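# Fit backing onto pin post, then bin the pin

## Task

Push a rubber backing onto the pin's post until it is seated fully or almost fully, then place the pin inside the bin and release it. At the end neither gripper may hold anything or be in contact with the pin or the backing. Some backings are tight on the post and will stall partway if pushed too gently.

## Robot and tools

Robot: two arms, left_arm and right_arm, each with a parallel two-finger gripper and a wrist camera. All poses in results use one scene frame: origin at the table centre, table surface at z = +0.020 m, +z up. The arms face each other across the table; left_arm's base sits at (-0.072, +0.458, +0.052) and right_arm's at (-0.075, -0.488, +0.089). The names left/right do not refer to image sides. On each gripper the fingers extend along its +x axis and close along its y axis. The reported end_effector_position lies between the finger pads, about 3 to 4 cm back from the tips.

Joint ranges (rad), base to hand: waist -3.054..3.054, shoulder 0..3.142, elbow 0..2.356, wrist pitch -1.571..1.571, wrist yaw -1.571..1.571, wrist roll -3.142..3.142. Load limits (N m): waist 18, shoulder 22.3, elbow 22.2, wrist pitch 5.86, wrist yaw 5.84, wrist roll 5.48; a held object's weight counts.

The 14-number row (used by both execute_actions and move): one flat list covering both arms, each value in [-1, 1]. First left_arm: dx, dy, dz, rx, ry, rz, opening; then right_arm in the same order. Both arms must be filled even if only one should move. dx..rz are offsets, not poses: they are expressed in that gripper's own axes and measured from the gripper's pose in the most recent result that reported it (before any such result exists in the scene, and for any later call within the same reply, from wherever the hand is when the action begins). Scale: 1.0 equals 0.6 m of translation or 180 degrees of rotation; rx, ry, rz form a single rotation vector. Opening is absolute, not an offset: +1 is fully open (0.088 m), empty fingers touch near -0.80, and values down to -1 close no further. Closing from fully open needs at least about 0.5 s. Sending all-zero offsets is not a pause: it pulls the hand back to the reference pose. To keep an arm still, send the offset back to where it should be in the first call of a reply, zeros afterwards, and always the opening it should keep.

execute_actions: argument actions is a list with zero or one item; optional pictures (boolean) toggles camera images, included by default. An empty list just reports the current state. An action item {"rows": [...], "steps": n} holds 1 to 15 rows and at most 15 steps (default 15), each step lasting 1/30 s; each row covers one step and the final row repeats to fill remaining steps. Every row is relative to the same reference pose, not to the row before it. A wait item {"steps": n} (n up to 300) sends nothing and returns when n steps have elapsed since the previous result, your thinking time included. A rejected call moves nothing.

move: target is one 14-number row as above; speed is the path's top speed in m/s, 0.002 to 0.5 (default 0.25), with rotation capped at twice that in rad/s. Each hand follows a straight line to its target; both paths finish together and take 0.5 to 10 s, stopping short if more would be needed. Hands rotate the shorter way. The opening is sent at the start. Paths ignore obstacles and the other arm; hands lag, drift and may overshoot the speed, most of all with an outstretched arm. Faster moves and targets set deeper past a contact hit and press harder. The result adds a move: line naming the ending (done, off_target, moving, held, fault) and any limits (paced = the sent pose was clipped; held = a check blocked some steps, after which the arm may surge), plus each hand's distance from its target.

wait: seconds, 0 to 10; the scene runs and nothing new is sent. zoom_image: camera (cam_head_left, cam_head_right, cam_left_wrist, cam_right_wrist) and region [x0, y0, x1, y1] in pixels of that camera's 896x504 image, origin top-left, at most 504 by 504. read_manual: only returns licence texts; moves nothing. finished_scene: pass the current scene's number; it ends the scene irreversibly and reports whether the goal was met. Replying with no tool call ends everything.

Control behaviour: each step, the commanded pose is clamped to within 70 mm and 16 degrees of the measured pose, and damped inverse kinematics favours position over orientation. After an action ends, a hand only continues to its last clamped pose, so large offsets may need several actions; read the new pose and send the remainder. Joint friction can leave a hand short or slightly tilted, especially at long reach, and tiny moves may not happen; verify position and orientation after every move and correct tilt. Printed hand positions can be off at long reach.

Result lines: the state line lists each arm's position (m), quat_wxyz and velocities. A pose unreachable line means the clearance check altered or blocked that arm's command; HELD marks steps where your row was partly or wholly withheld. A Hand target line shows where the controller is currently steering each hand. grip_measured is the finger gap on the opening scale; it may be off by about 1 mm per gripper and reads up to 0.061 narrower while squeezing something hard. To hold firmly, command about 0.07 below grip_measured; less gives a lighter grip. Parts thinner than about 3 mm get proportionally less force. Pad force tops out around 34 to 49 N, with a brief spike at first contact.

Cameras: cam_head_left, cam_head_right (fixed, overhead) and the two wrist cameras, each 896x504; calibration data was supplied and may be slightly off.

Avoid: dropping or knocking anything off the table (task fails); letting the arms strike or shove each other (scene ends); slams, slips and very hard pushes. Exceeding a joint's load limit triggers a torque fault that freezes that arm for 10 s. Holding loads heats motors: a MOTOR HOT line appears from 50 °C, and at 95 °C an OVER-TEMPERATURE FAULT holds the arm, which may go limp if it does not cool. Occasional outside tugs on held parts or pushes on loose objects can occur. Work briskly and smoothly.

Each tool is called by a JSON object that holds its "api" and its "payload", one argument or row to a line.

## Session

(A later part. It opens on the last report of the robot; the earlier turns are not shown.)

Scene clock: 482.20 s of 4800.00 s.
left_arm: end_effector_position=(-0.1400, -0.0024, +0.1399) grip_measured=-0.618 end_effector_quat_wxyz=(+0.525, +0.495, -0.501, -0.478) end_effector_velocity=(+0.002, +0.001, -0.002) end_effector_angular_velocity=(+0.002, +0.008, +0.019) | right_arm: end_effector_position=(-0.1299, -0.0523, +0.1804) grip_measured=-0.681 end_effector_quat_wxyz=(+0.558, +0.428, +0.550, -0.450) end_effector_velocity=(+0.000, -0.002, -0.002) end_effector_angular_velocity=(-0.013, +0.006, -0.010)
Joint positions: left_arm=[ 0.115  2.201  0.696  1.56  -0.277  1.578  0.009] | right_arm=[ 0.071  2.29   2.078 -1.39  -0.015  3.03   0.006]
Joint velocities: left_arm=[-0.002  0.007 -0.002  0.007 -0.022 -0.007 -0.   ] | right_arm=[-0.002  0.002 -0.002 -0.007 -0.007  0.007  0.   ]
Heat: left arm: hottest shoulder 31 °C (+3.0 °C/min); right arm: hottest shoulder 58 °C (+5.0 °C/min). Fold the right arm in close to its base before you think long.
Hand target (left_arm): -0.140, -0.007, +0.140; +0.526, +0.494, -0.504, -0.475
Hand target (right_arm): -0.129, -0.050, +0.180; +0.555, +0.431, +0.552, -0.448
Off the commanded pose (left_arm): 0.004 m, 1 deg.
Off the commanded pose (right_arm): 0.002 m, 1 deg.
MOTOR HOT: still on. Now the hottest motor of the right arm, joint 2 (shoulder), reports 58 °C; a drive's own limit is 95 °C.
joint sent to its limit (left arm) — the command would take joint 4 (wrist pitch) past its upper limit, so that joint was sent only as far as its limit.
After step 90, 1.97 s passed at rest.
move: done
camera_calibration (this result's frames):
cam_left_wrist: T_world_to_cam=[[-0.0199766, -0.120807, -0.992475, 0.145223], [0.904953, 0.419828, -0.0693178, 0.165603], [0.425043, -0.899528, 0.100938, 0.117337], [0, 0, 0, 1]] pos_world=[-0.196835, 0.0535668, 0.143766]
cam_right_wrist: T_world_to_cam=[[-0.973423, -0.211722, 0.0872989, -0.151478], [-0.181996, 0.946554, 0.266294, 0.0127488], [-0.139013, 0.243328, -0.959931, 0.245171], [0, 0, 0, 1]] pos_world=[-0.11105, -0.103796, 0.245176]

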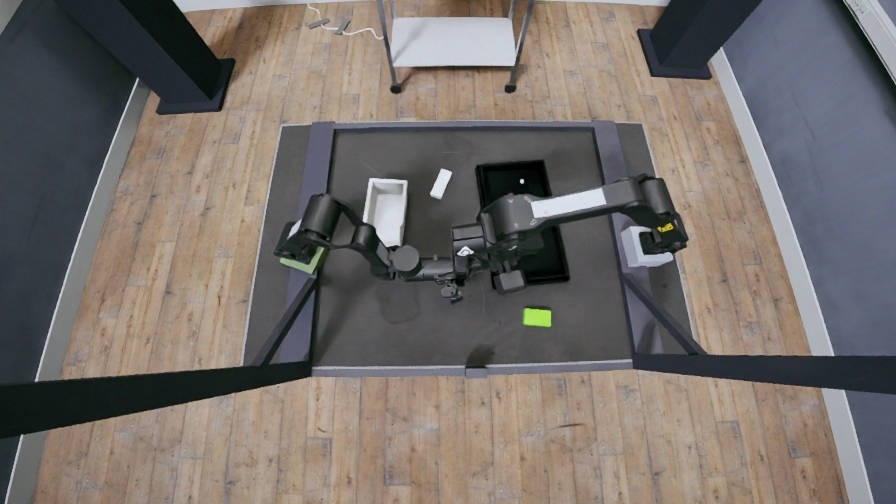

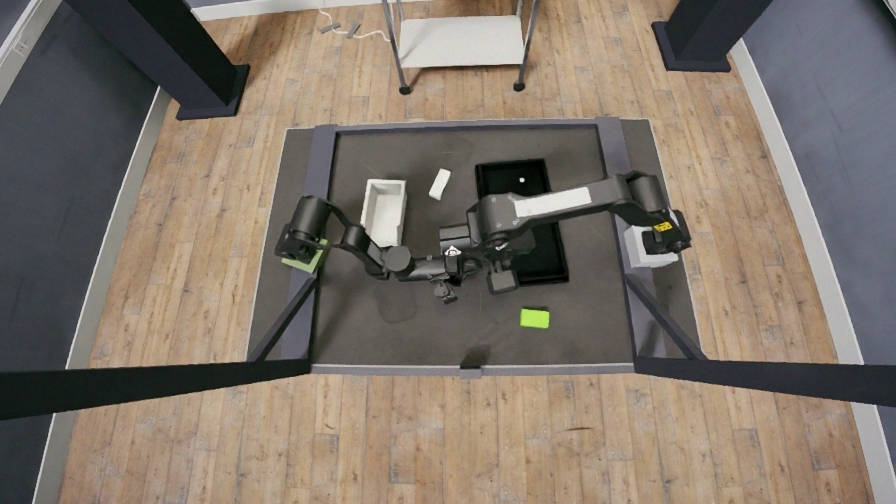

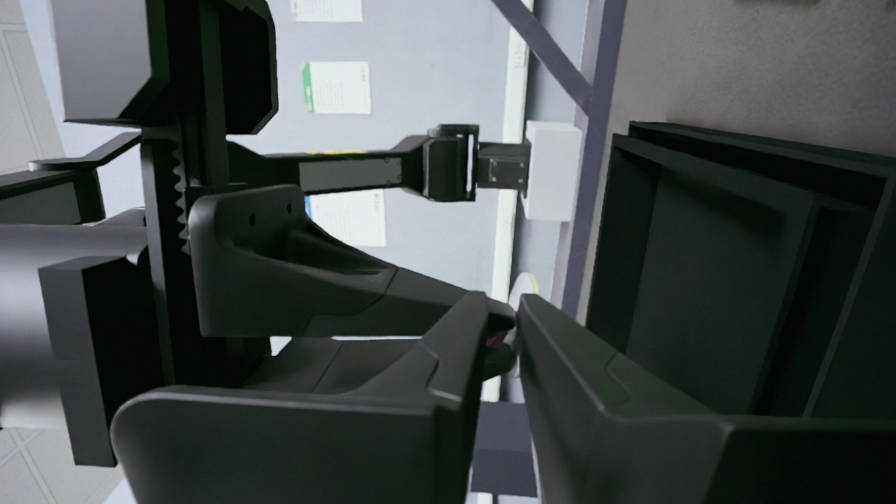

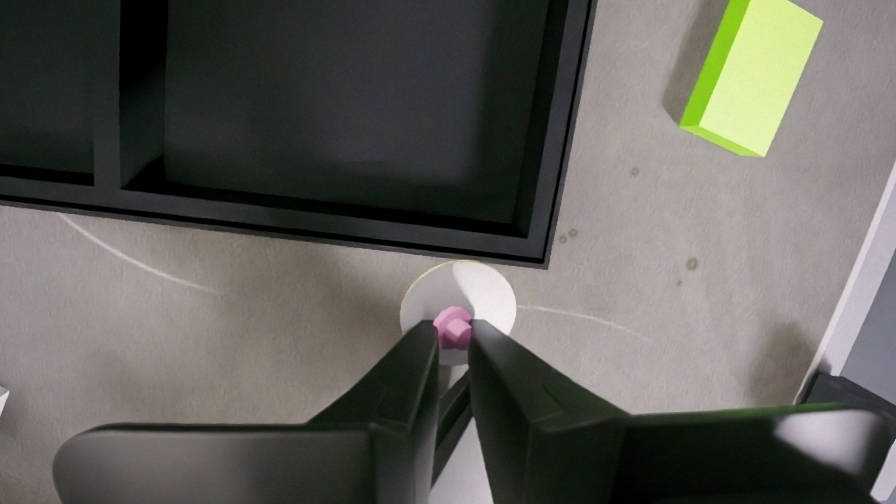

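{"api": "execute_actions", "payload": {
  "actions": []
}}

{"api": "move", "payload": {
  "target": [-0.025,-0.012,0,0,0,-0.03,-0.5,0,0,0,0,0,0,-0.75],
  "speed": 0.05
}}

Scene clock: 494.27 s of 4800.00 s.
left_arm: end_effector_position=(-0.1400, -0.0024, +0.1398) grip_measured=-0.618 end_effector_quat_wxyz=(+0.525, +0.495, -0.501, -0.478) end_effector_velocity=(-0.002, +0.001, -0.001) end_effector_angular_velocity=(+0.006, +0.020, -0.011) | right_arm: end_effector_position=(-0.1299, -0.0524, +0.1804) grip_measured=-0.681 end_effector_quat_wxyz=(+0.558, +0.427, +0.550, -0.450) end_effector_velocity=(-0.002, -0.002, +0.000) end_effector_angular_velocity=(-0.008, +0.007, +0.024)
Joint positions: left_arm=[ 0.115  2.202  0.696  1.562 -0.277  1.578  0.009] | right_arm=[ 0.071  2.29   2.078 -1.39  -0.015  3.03   0.006]
Joint velocities: left_arm=[-0.002 -0.002 -0.002 -0.007  0.007 -0.022 -0.   ] | right_arm=[ 0.002 -0.002 -0.002 -0.007 -0.007 -0.022  0.   ]
Heat: left arm: hottest shoulder 31 °C (+2.0 °C/min); right arm: hottest shoulder 58 °C (+3.0 °C/min). Fold the right arm in close to its base before you think long.
Hand target (left_arm): -0.140, -0.007, +0.140; +0.526, +0.494, -0.504, -0.475
Hand target (right_arm): -0.129, -0.050, +0.180; +0.556, +0.431, +0.552, -0.448
Off the commanded pose (left_arm): 0.004 m, 1 deg.
Off the commanded pose (right_arm): 0.003 m, 1 deg.
MOTOR HOT: still on. Now the hottest motor of the right arm, joint 2 (shoulder), reports 58 °C; a drive's own limit is 95 °C.
Steps of this call (steps 1 to 90: nothing new was sent; then 9.07 s passed at rest). Readings (end_effector_position):
1: left_arm (-0.1400, -0.0024, +0.1400) | right_arm (-0.1299, -0.0524, +0.1804)
2: left_arm (-0.1400, -0.0024, +0.1399) | right_arm (-0.1299, -0.0524, +0.1804)
4: left_arm (-0.1400, -0.0024, +0.1399) | right_arm (-0.1299, -0.0524, +0.1804)
8: left_arm (-0.1400, -0.0024, +0.1399) | right_arm (-0.1299, -0.0524, +0.1804)
90: the state above
camera_calibration (this result's frames):
cam_left_wrist: T_world_to_cam=[[-0.0197734, -0.121528, -0.992391, 0.145158], [0.904958, 0.419796, -0.0694395, 0.165648], [0.425041, -0.899445, 0.101677, 0.117201], [0, 0, 0, 1]] pos_world=[-0.196849, 0.0535184, 0.14364]
cam_right_wrist: T_world_to_cam=[[-0.973427, -0.211689, 0.0873349, -0.151491], [-0.182008, 0.946655, 0.265927, 0.012898], [-0.13897, 0.242965, -0.960029, 0.245199], [0, 0, 0, 1]] pos_world=[-0.111043, -0.103854, 0.245199]

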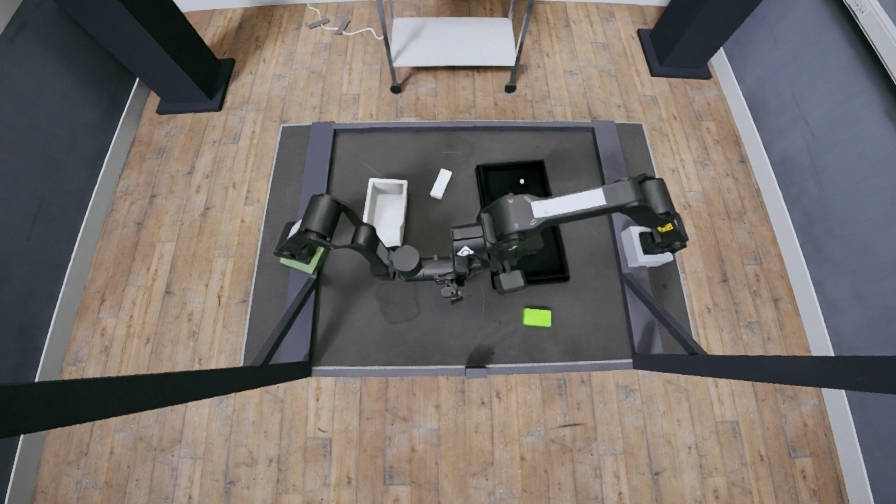

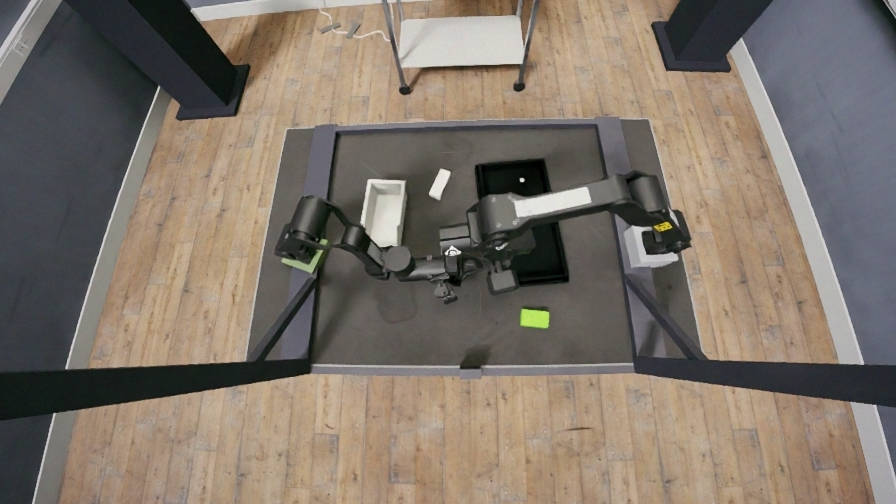

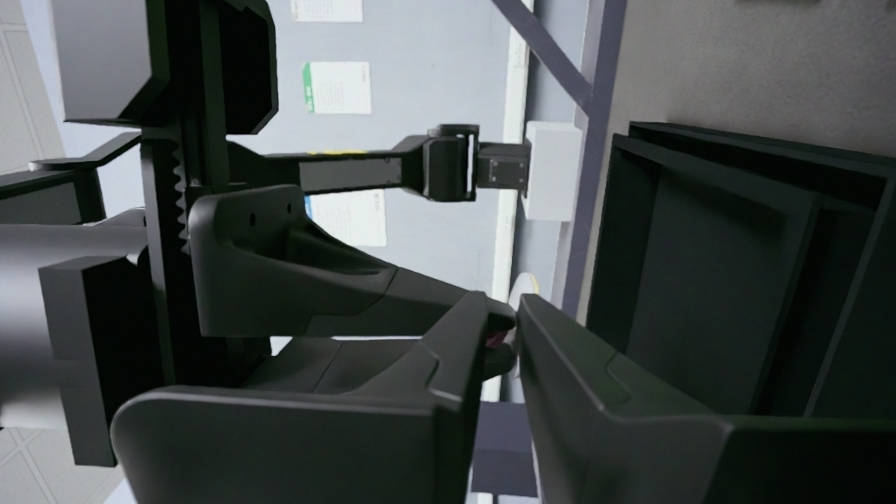

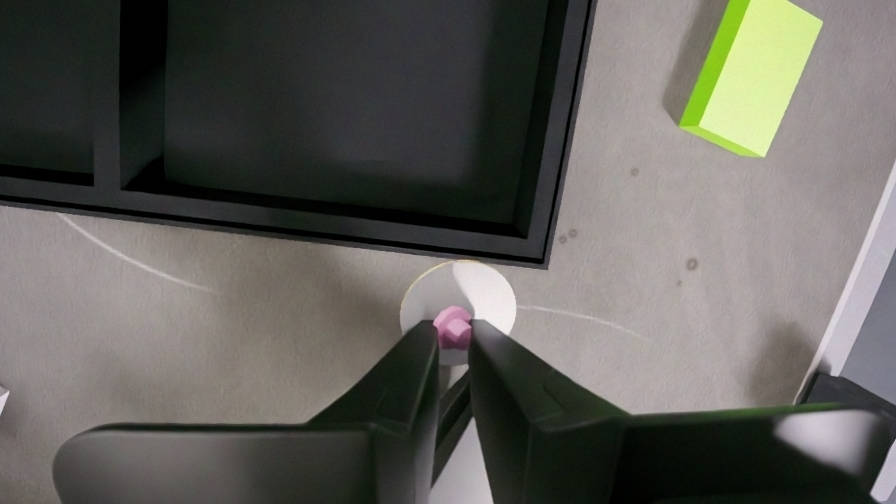

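Scene clock: 495.43 s of 4800.00 s.
left_arm: end_effector_position=(-0.1403, +0.0101, +0.1288) grip_measured=-0.502 end_effector_quat_wxyz=(+0.500, +0.520, -0.479, -0.500) end_effector_velocity=(+0.001, +0.003, -0.001) end_effector_angular_velocity=(+0.016, +0.002, +0.015) | right_arm: end_effector_position=(-0.1300, -0.0526, +0.1804) grip_measured=-0.681 end_effector_quat_wxyz=(+0.559, +0.427, +0.550, -0.451) end_effector_velocity=(-0.002, -0.005, +0.003) end_effector_angular_velocity=(-0.018, +0.005, +0.010)
Joint positions: left_arm=[ 0.105  2.139  0.639  1.457 -0.287  1.557  0.014] | right_arm=[ 0.071  2.29   2.078 -1.391 -0.015  3.03   0.006]
Joint velocities: left_arm=[-0.007 -0.017 -0.012 -0.022 -0.022 -0.007 -0.   ] | right_arm=[ 0.002 -0.007 -0.002 -0.022 -0.007 -0.007  0.   ]
Heat: left arm: hottest shoulder 31 °C (+2.0 °C/min); right arm: hottest shoulder 58 °C (+3.0 °C/min). Fold the right arm in close to its base before you think long.
Hand target (left_arm): -0.141, +0.012, +0.132; +0.502, +0.518, -0.477, -0.501
Hand target (right_arm): -0.130, -0.052, +0.180; +0.558, +0.427, +0.550, -0.450
Off the commanded pose (left_arm): 0.004 m, 0 deg.
Off the commanded pose (right_arm): 0.000 m, 0 deg.
MOTOR HOT: still on. Now the hottest motor of the right arm, joint 2 (shoulder), reports 58 °C; a drive's own limit is 95 °C.
move: done
camera_calibration (this result's frames):
cam_left_wrist: T_world_to_cam=[[-0.0172637, -0.0267401, -0.999493, 0.136034], [0.905292, 0.423932, -0.0269783, 0.154432], [0.424438, -0.905299, 0.016889, 0.140604], [0, 0, 0, 1]] pos_world=[-0.197135, 0.0654581, 0.137757]
cam_right_wrist: T_world_to_cam=[[-0.973358, -0.211961, 0.0874427, -0.151706], [-0.182405, 0.946887, 0.264826, 0.0132844], [-0.138931, 0.241821, -0.960323, 0.245251], [0, 0, 0, 1]] pos_world=[-0.111168, -0.104041, 0.245268]

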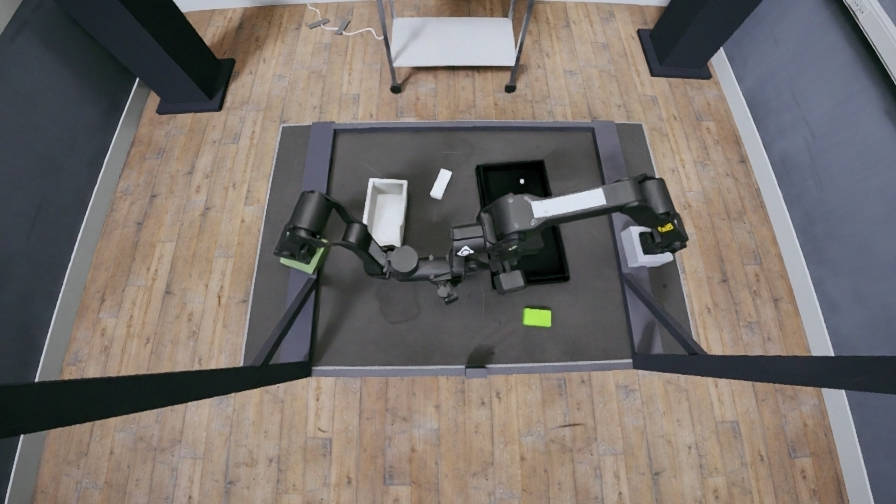

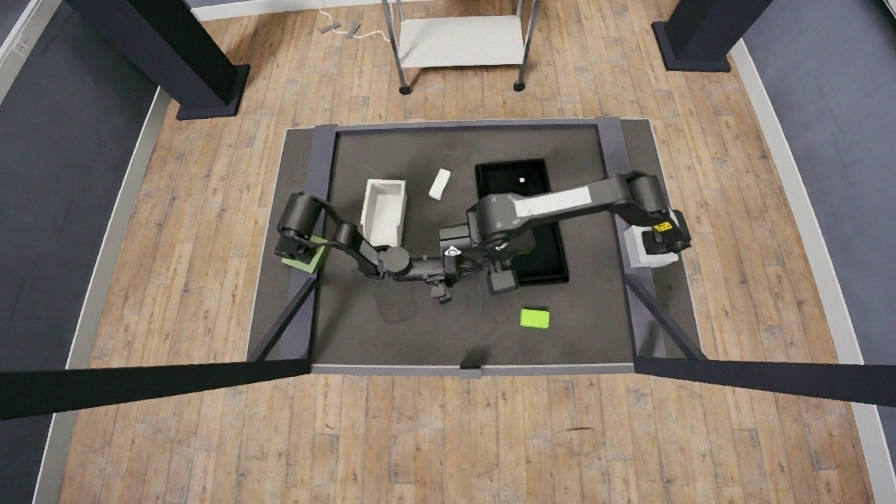

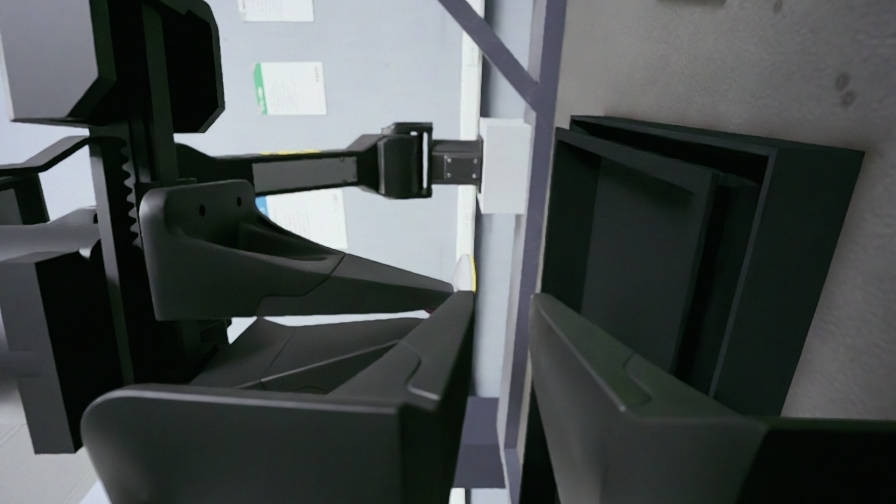

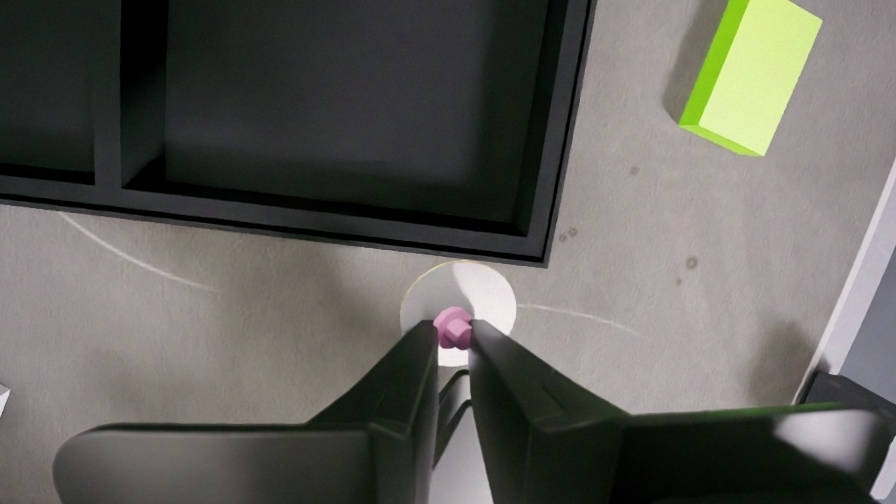

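{"api": "move", "payload": {
  "target": [0,0,0,0,0,0,-0.5,0.012,0,0,0,0,0,-0.75],
  "speed": 0.03
}}

Scene clock: 498.10 s of 4800.00 s.
left_arm: end_effector_position=(-0.1402, +0.0104, +0.1285) grip_measured=-0.502 end_effector_quat_wxyz=(+0.500, +0.521, -0.478, -0.501) end_effector_velocity=(+0.000, +0.002, -0.003) end_effector_angular_velocity=(+0.011, +0.004, +0.005) | right_arm: end_effector_position=(-0.1302, -0.0511, +0.1755) grip_measured=-0.681 end_effector_quat_wxyz=(+0.557, +0.429, +0.551, -0.449) end_effector_velocity=(+0.000, -0.001, +0.000) end_effector_angular_velocity=(+0.001, +0.007, -0.010)
Joint positions: left_arm=[ 0.105  2.137  0.638  1.454 -0.288  1.557  0.014] | right_arm=[ 0.071  2.29   2.059 -1.365 -0.015  3.03   0.006]
Joint velocities: left_arm=[-0.002 -0.002 -0.007 -0.007 -0.007 -0.007 -0.   ] | right_arm=[-0.002 -0.007 -0.012  0.007 -0.007  0.007  0.   ]
Heat: left arm: hottest shoulder 31 °C (+2.0 °C/min); right arm: hottest shoulder 59 °C (+4.0 °C/min). Fold the right arm in close to its base before you think long.
Hand target (left_arm): -0.140, +0.010, +0.129; +0.500, +0.520, -0.479, -0.500
Hand target (right_arm): -0.130, -0.053, +0.173; +0.559, +0.427, +0.550, -0.451
Off the commanded pose (left_arm): 0.000 m, 0 deg.
Off the commanded pose (right_arm): 0.003 m, 0 deg.
MOTOR HOT: still on. Now the hottest motor of the right arm, joint 2 (shoulder), reports 59 °C; a drive's own limit is 95 °C.
move: done
camera_calibration (this result's frames):
cam_left_wrist: T_world_to_cam=[[-0.0170602, -0.024548, -0.999553, 0.135819], [0.905129, 0.424349, -0.0258702, 0.154032], [0.424795, -0.905166, 0.0149796, 0.141089], [0, 0, 0, 1]] pos_world=[-0.197036, 0.0656794, 0.137629]
cam_right_wrist: T_world_to_cam=[[-0.973291, -0.212522, 0.0868302, -0.151044], [-0.182198, 0.945162, 0.271058, 0.0119912], [-0.139674, 0.247998, -0.958639, 0.240036], [0, 0, 0, 1]] pos_world=[-0.111298, -0.102962, 0.239973]

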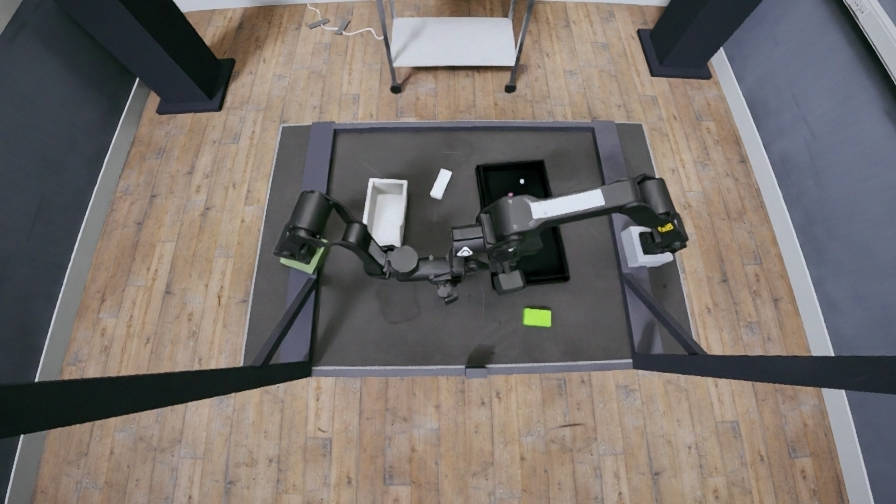

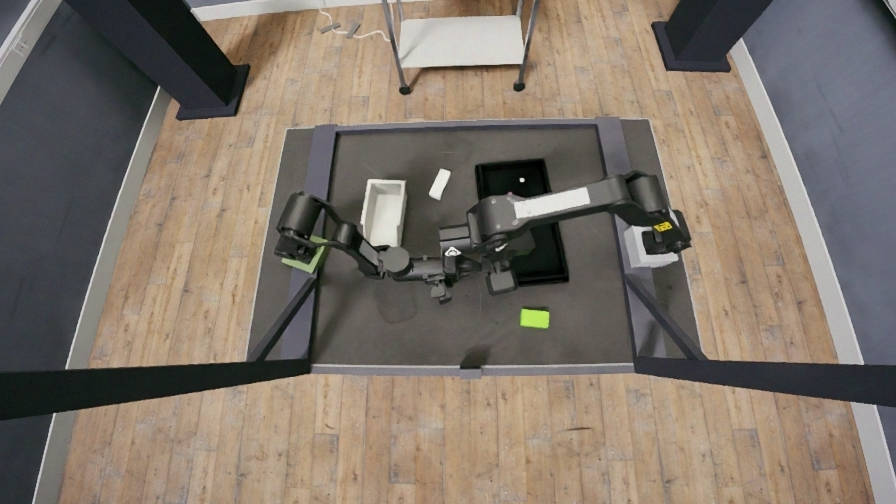

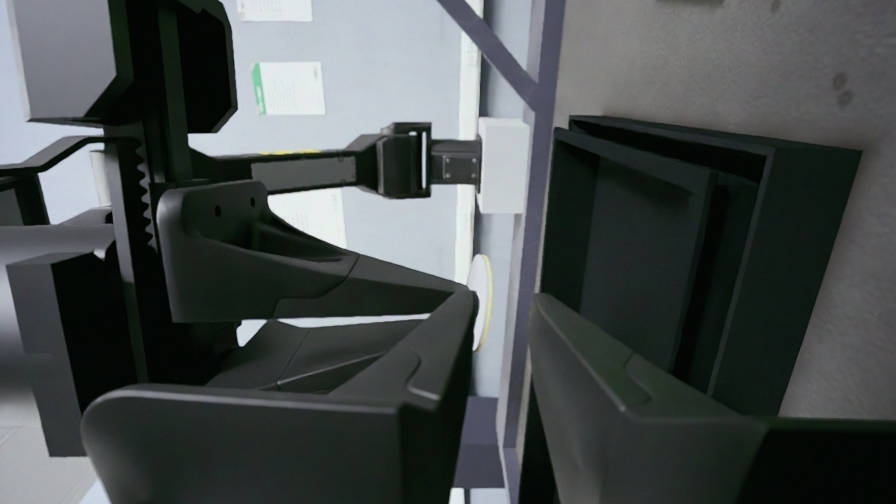

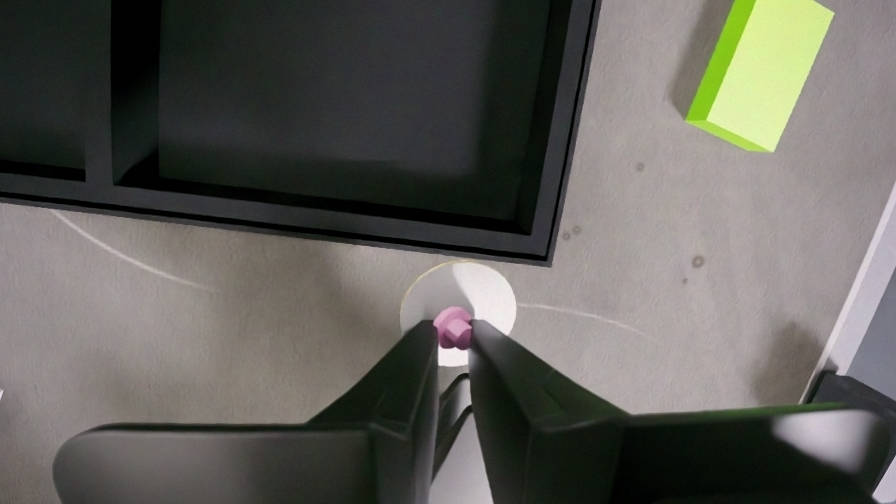

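{"api": "move", "payload": {
  "target": [0,0,0,0,0,0,-0.5,0.007,0,0.003,0,0,0,-0.75],
  "speed": 0.03
}}

{"api": "move", "payload": {
  "target": [0.024,0.004,0,0,0,0,-0.5,0,0,0,0,0,0,-0.75],
  "speed": 0.02
}}

Scene clock: 503.17 s of 4800.00 s.
left_arm: end_effector_position=(-0.1402, +0.0104, +0.1285) grip_measured=-0.502 end_effector_quat_wxyz=(+0.500, +0.521, -0.478, -0.501) end_effector_velocity=(+0.005, +0.001, -0.001) end_effector_angular_velocity=(+0.006, +0.004, +0.034) | right_arm: end_effector_position=(-0.1302, -0.0514, +0.1703) grip_measured=-0.681 end_effector_quat_wxyz=(+0.557, +0.428, +0.551, -0.449) end_effector_velocity=(+0.002, +0.002, -0.004) end_effector_angular_velocity=(+0.007, +0.009, +0.014)
Joint positions: left_arm=[ 0.105  2.137  0.638  1.454 -0.288  1.557  0.014] | right_arm=[ 0.071  2.29   2.038 -1.346 -0.015  3.03   0.006]
Joint velocities: left_arm=[-0.002 -0.002 -0.002 -0.007 -0.037 -0.007 -0.   ] | right_arm=[-0.007  0.002 -0.012  0.022 -0.007 -0.022 -0.   ]
Heat: left arm: hottest shoulder 31 °C (+3.0 °C/min); right arm: hottest shoulder 59 °C (+5.0 °C/min). Fold the right arm in close to its base before you think long.
Hand target (left_arm): -0.140, +0.010, +0.129; +0.500, +0.521, -0.478, -0.501
Hand target (right_arm): -0.130, -0.053, +0.171; +0.557, +0.429, +0.551, -0.449
Off the commanded pose (left_arm): 0.000 m, 0 deg.
Off the commanded pose (right_arm): 0.002 m, 0 deg.
MOTOR HOT: still on. Now the hottest motor of the right arm, joint 2 (shoulder), reports 59 °C; a drive's own limit is 95 °C.
After step 90, 1.37 s passed at rest.
move: done
camera_calibration (this result's frames):
cam_left_wrist: T_world_to_cam=[[-0.0170602, -0.024548, -0.999553, 0.135819], [0.905129, 0.424349, -0.0258702, 0.154032], [0.424795, -0.905166, 0.0149796, 0.141089], [0, 0, 0, 1]] pos_world=[-0.197036, 0.0656794, 0.137629]
cam_right_wrist: T_world_to_cam=[[-0.973303, -0.212423, 0.0869385, -0.150633], [-0.182235, 0.945469, 0.269959, 0.0138422], [-0.139543, 0.246909, -0.958939, 0.235141], [0, 0, 0, 1]] pos_world=[-0.111276, -0.103144, 0.234845]

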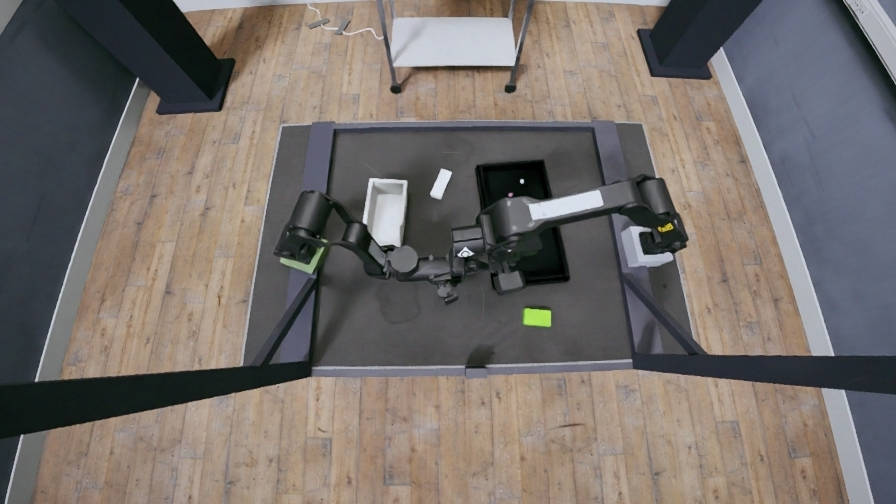

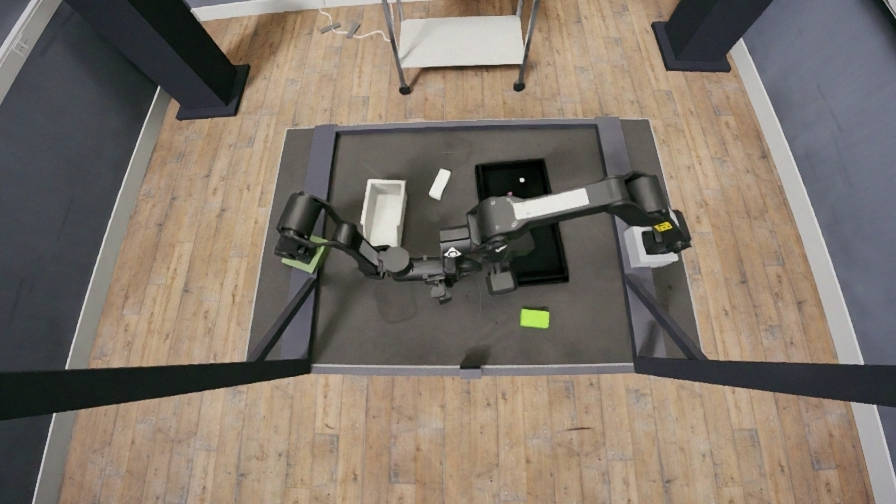

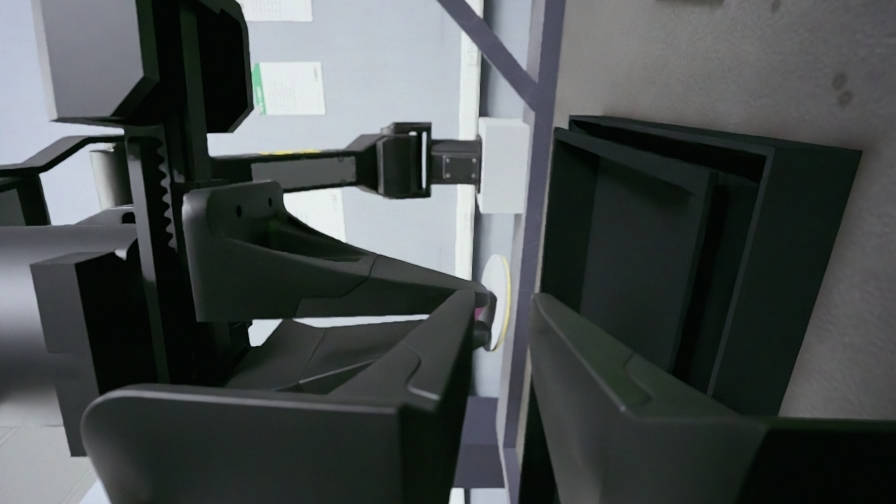

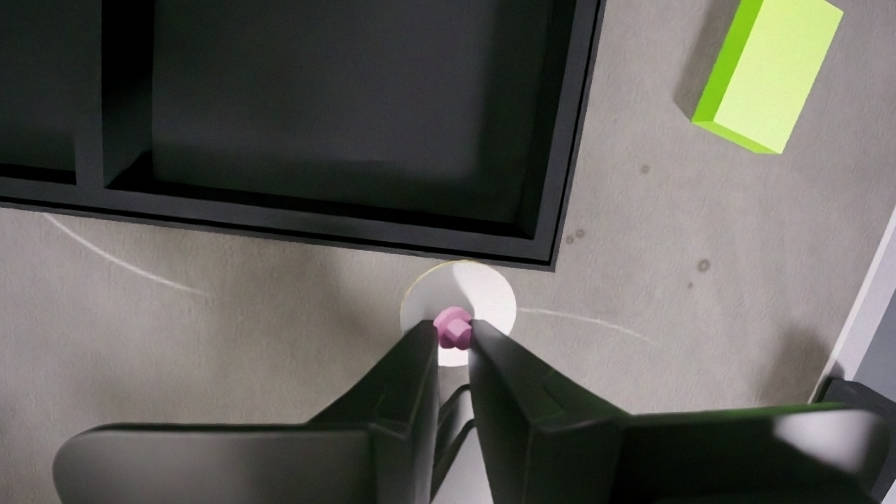

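Scene clock: 504.13 s of 4800.00 s.
left_arm: end_effector_position=(-0.1401, -0.0005, +0.1323) grip_measured=-0.502 end_effector_quat_wxyz=(+0.500, +0.520, -0.478, -0.501) end_effector_velocity=(-0.003, -0.002, +0.005) end_effector_angular_velocity=(-0.017, +0.012, -0.009) | right_arm: end_effector_position=(-0.1301, -0.0520, +0.1703) grip_measured=-0.681 end_effector_quat_wxyz=(+0.558, +0.428, +0.551, -0.450) end_effector_velocity=(-0.002, -0.006, +0.001) end_effector_angular_velocity=(-0.022, +0.005, +0.024)
Joint positions: left_arm=[ 0.114  2.138  0.682  1.412 -0.279  1.557  0.014] | right_arm=[ 0.071  2.29   2.038 -1.349 -0.015  3.03   0.006]
Joint velocities: left_arm=[-0.002 -0.002  0.007  0.007  0.007 -0.007 -0.   ] | right_arm=[ 0.002 -0.002 -0.002 -0.022 -0.007 -0.022 -0.   ]
Heat: left arm: hottest shoulder 31 °C (+3.0 °C/min); right arm: hottest shoulder 59 °C (+5.0 °C/min). Fold the right arm in close to its base before you think long.
Hand target (left_arm): -0.140, -0.004, +0.130; +0.500, +0.520, -0.478, -0.501
Hand target (right_arm): -0.130, -0.051, +0.170; +0.557, +0.428, +0.551, -0.449
Off the commanded pose (left_arm): 0.004 m, 0 deg.
Off the commanded pose (right_arm): 0.001 m, 0 deg.
MOTOR HOT: still on. Now the hottest motor of the right arm, joint 2 (shoulder), reports 59 °C; a drive's own limit is 95 °C.
move: done
camera_calibration (this result's frames):
cam_left_wrist: T_world_to_cam=[[-0.0178043, -0.0259355, -0.999505, 0.139229], [0.905106, 0.42432, -0.0271332, 0.1588], [0.424814, -0.905141, 0.0159196, 0.130992], [0, 0, 0, 1]] pos_world=[-0.196899, 0.0547949, 0.141384]
cam_right_wrist: T_world_to_cam=[[-0.973331, -0.212192, 0.0871909, -0.150724], [-0.18232, 0.946182, 0.267394, 0.0148599], [-0.139237, 0.244366, -0.959634, 0.235336], [0, 0, 0, 1]] pos_world=[-0.111227, -0.103551, 0.235005]

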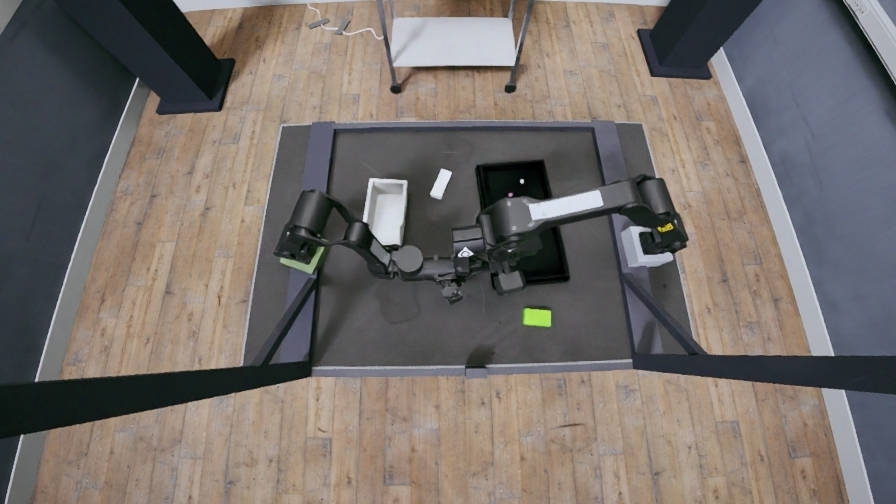

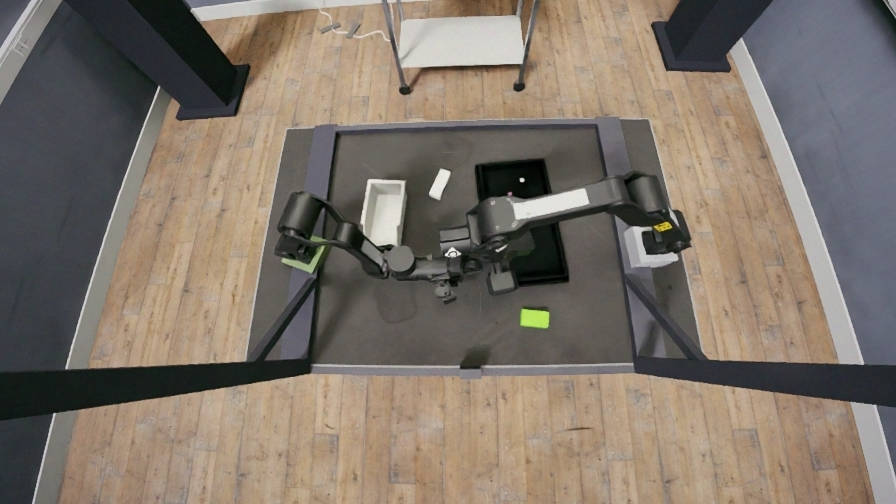

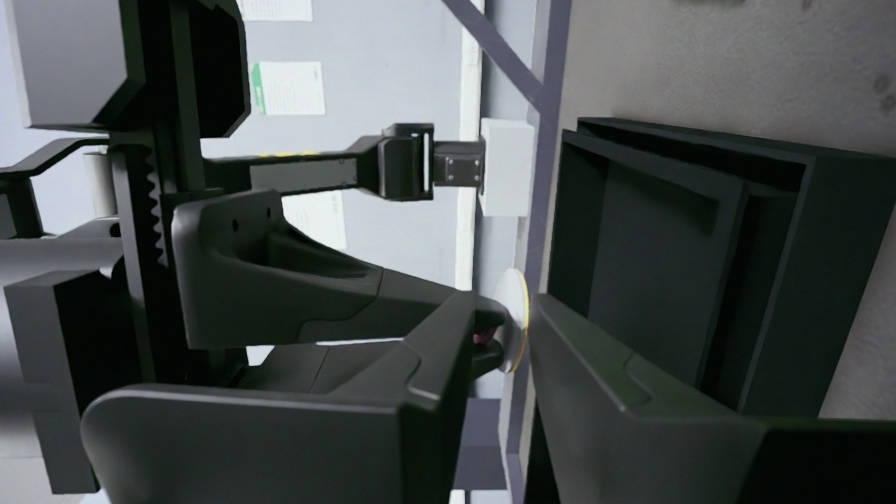

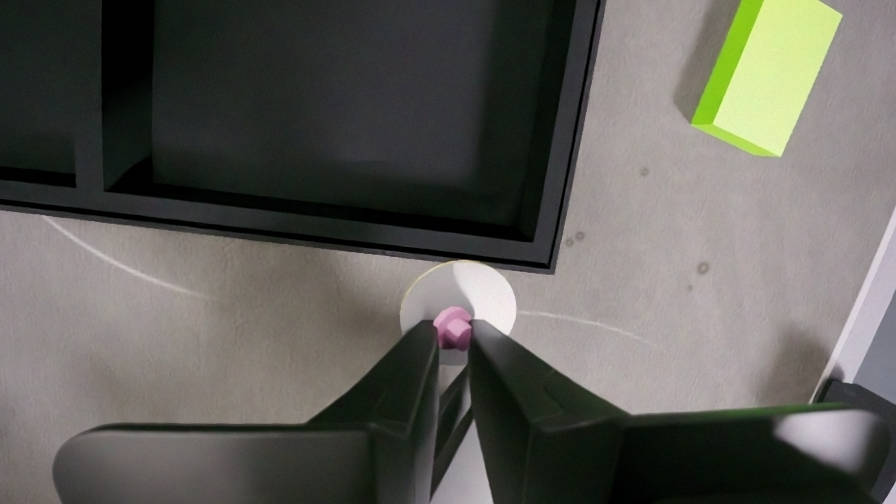

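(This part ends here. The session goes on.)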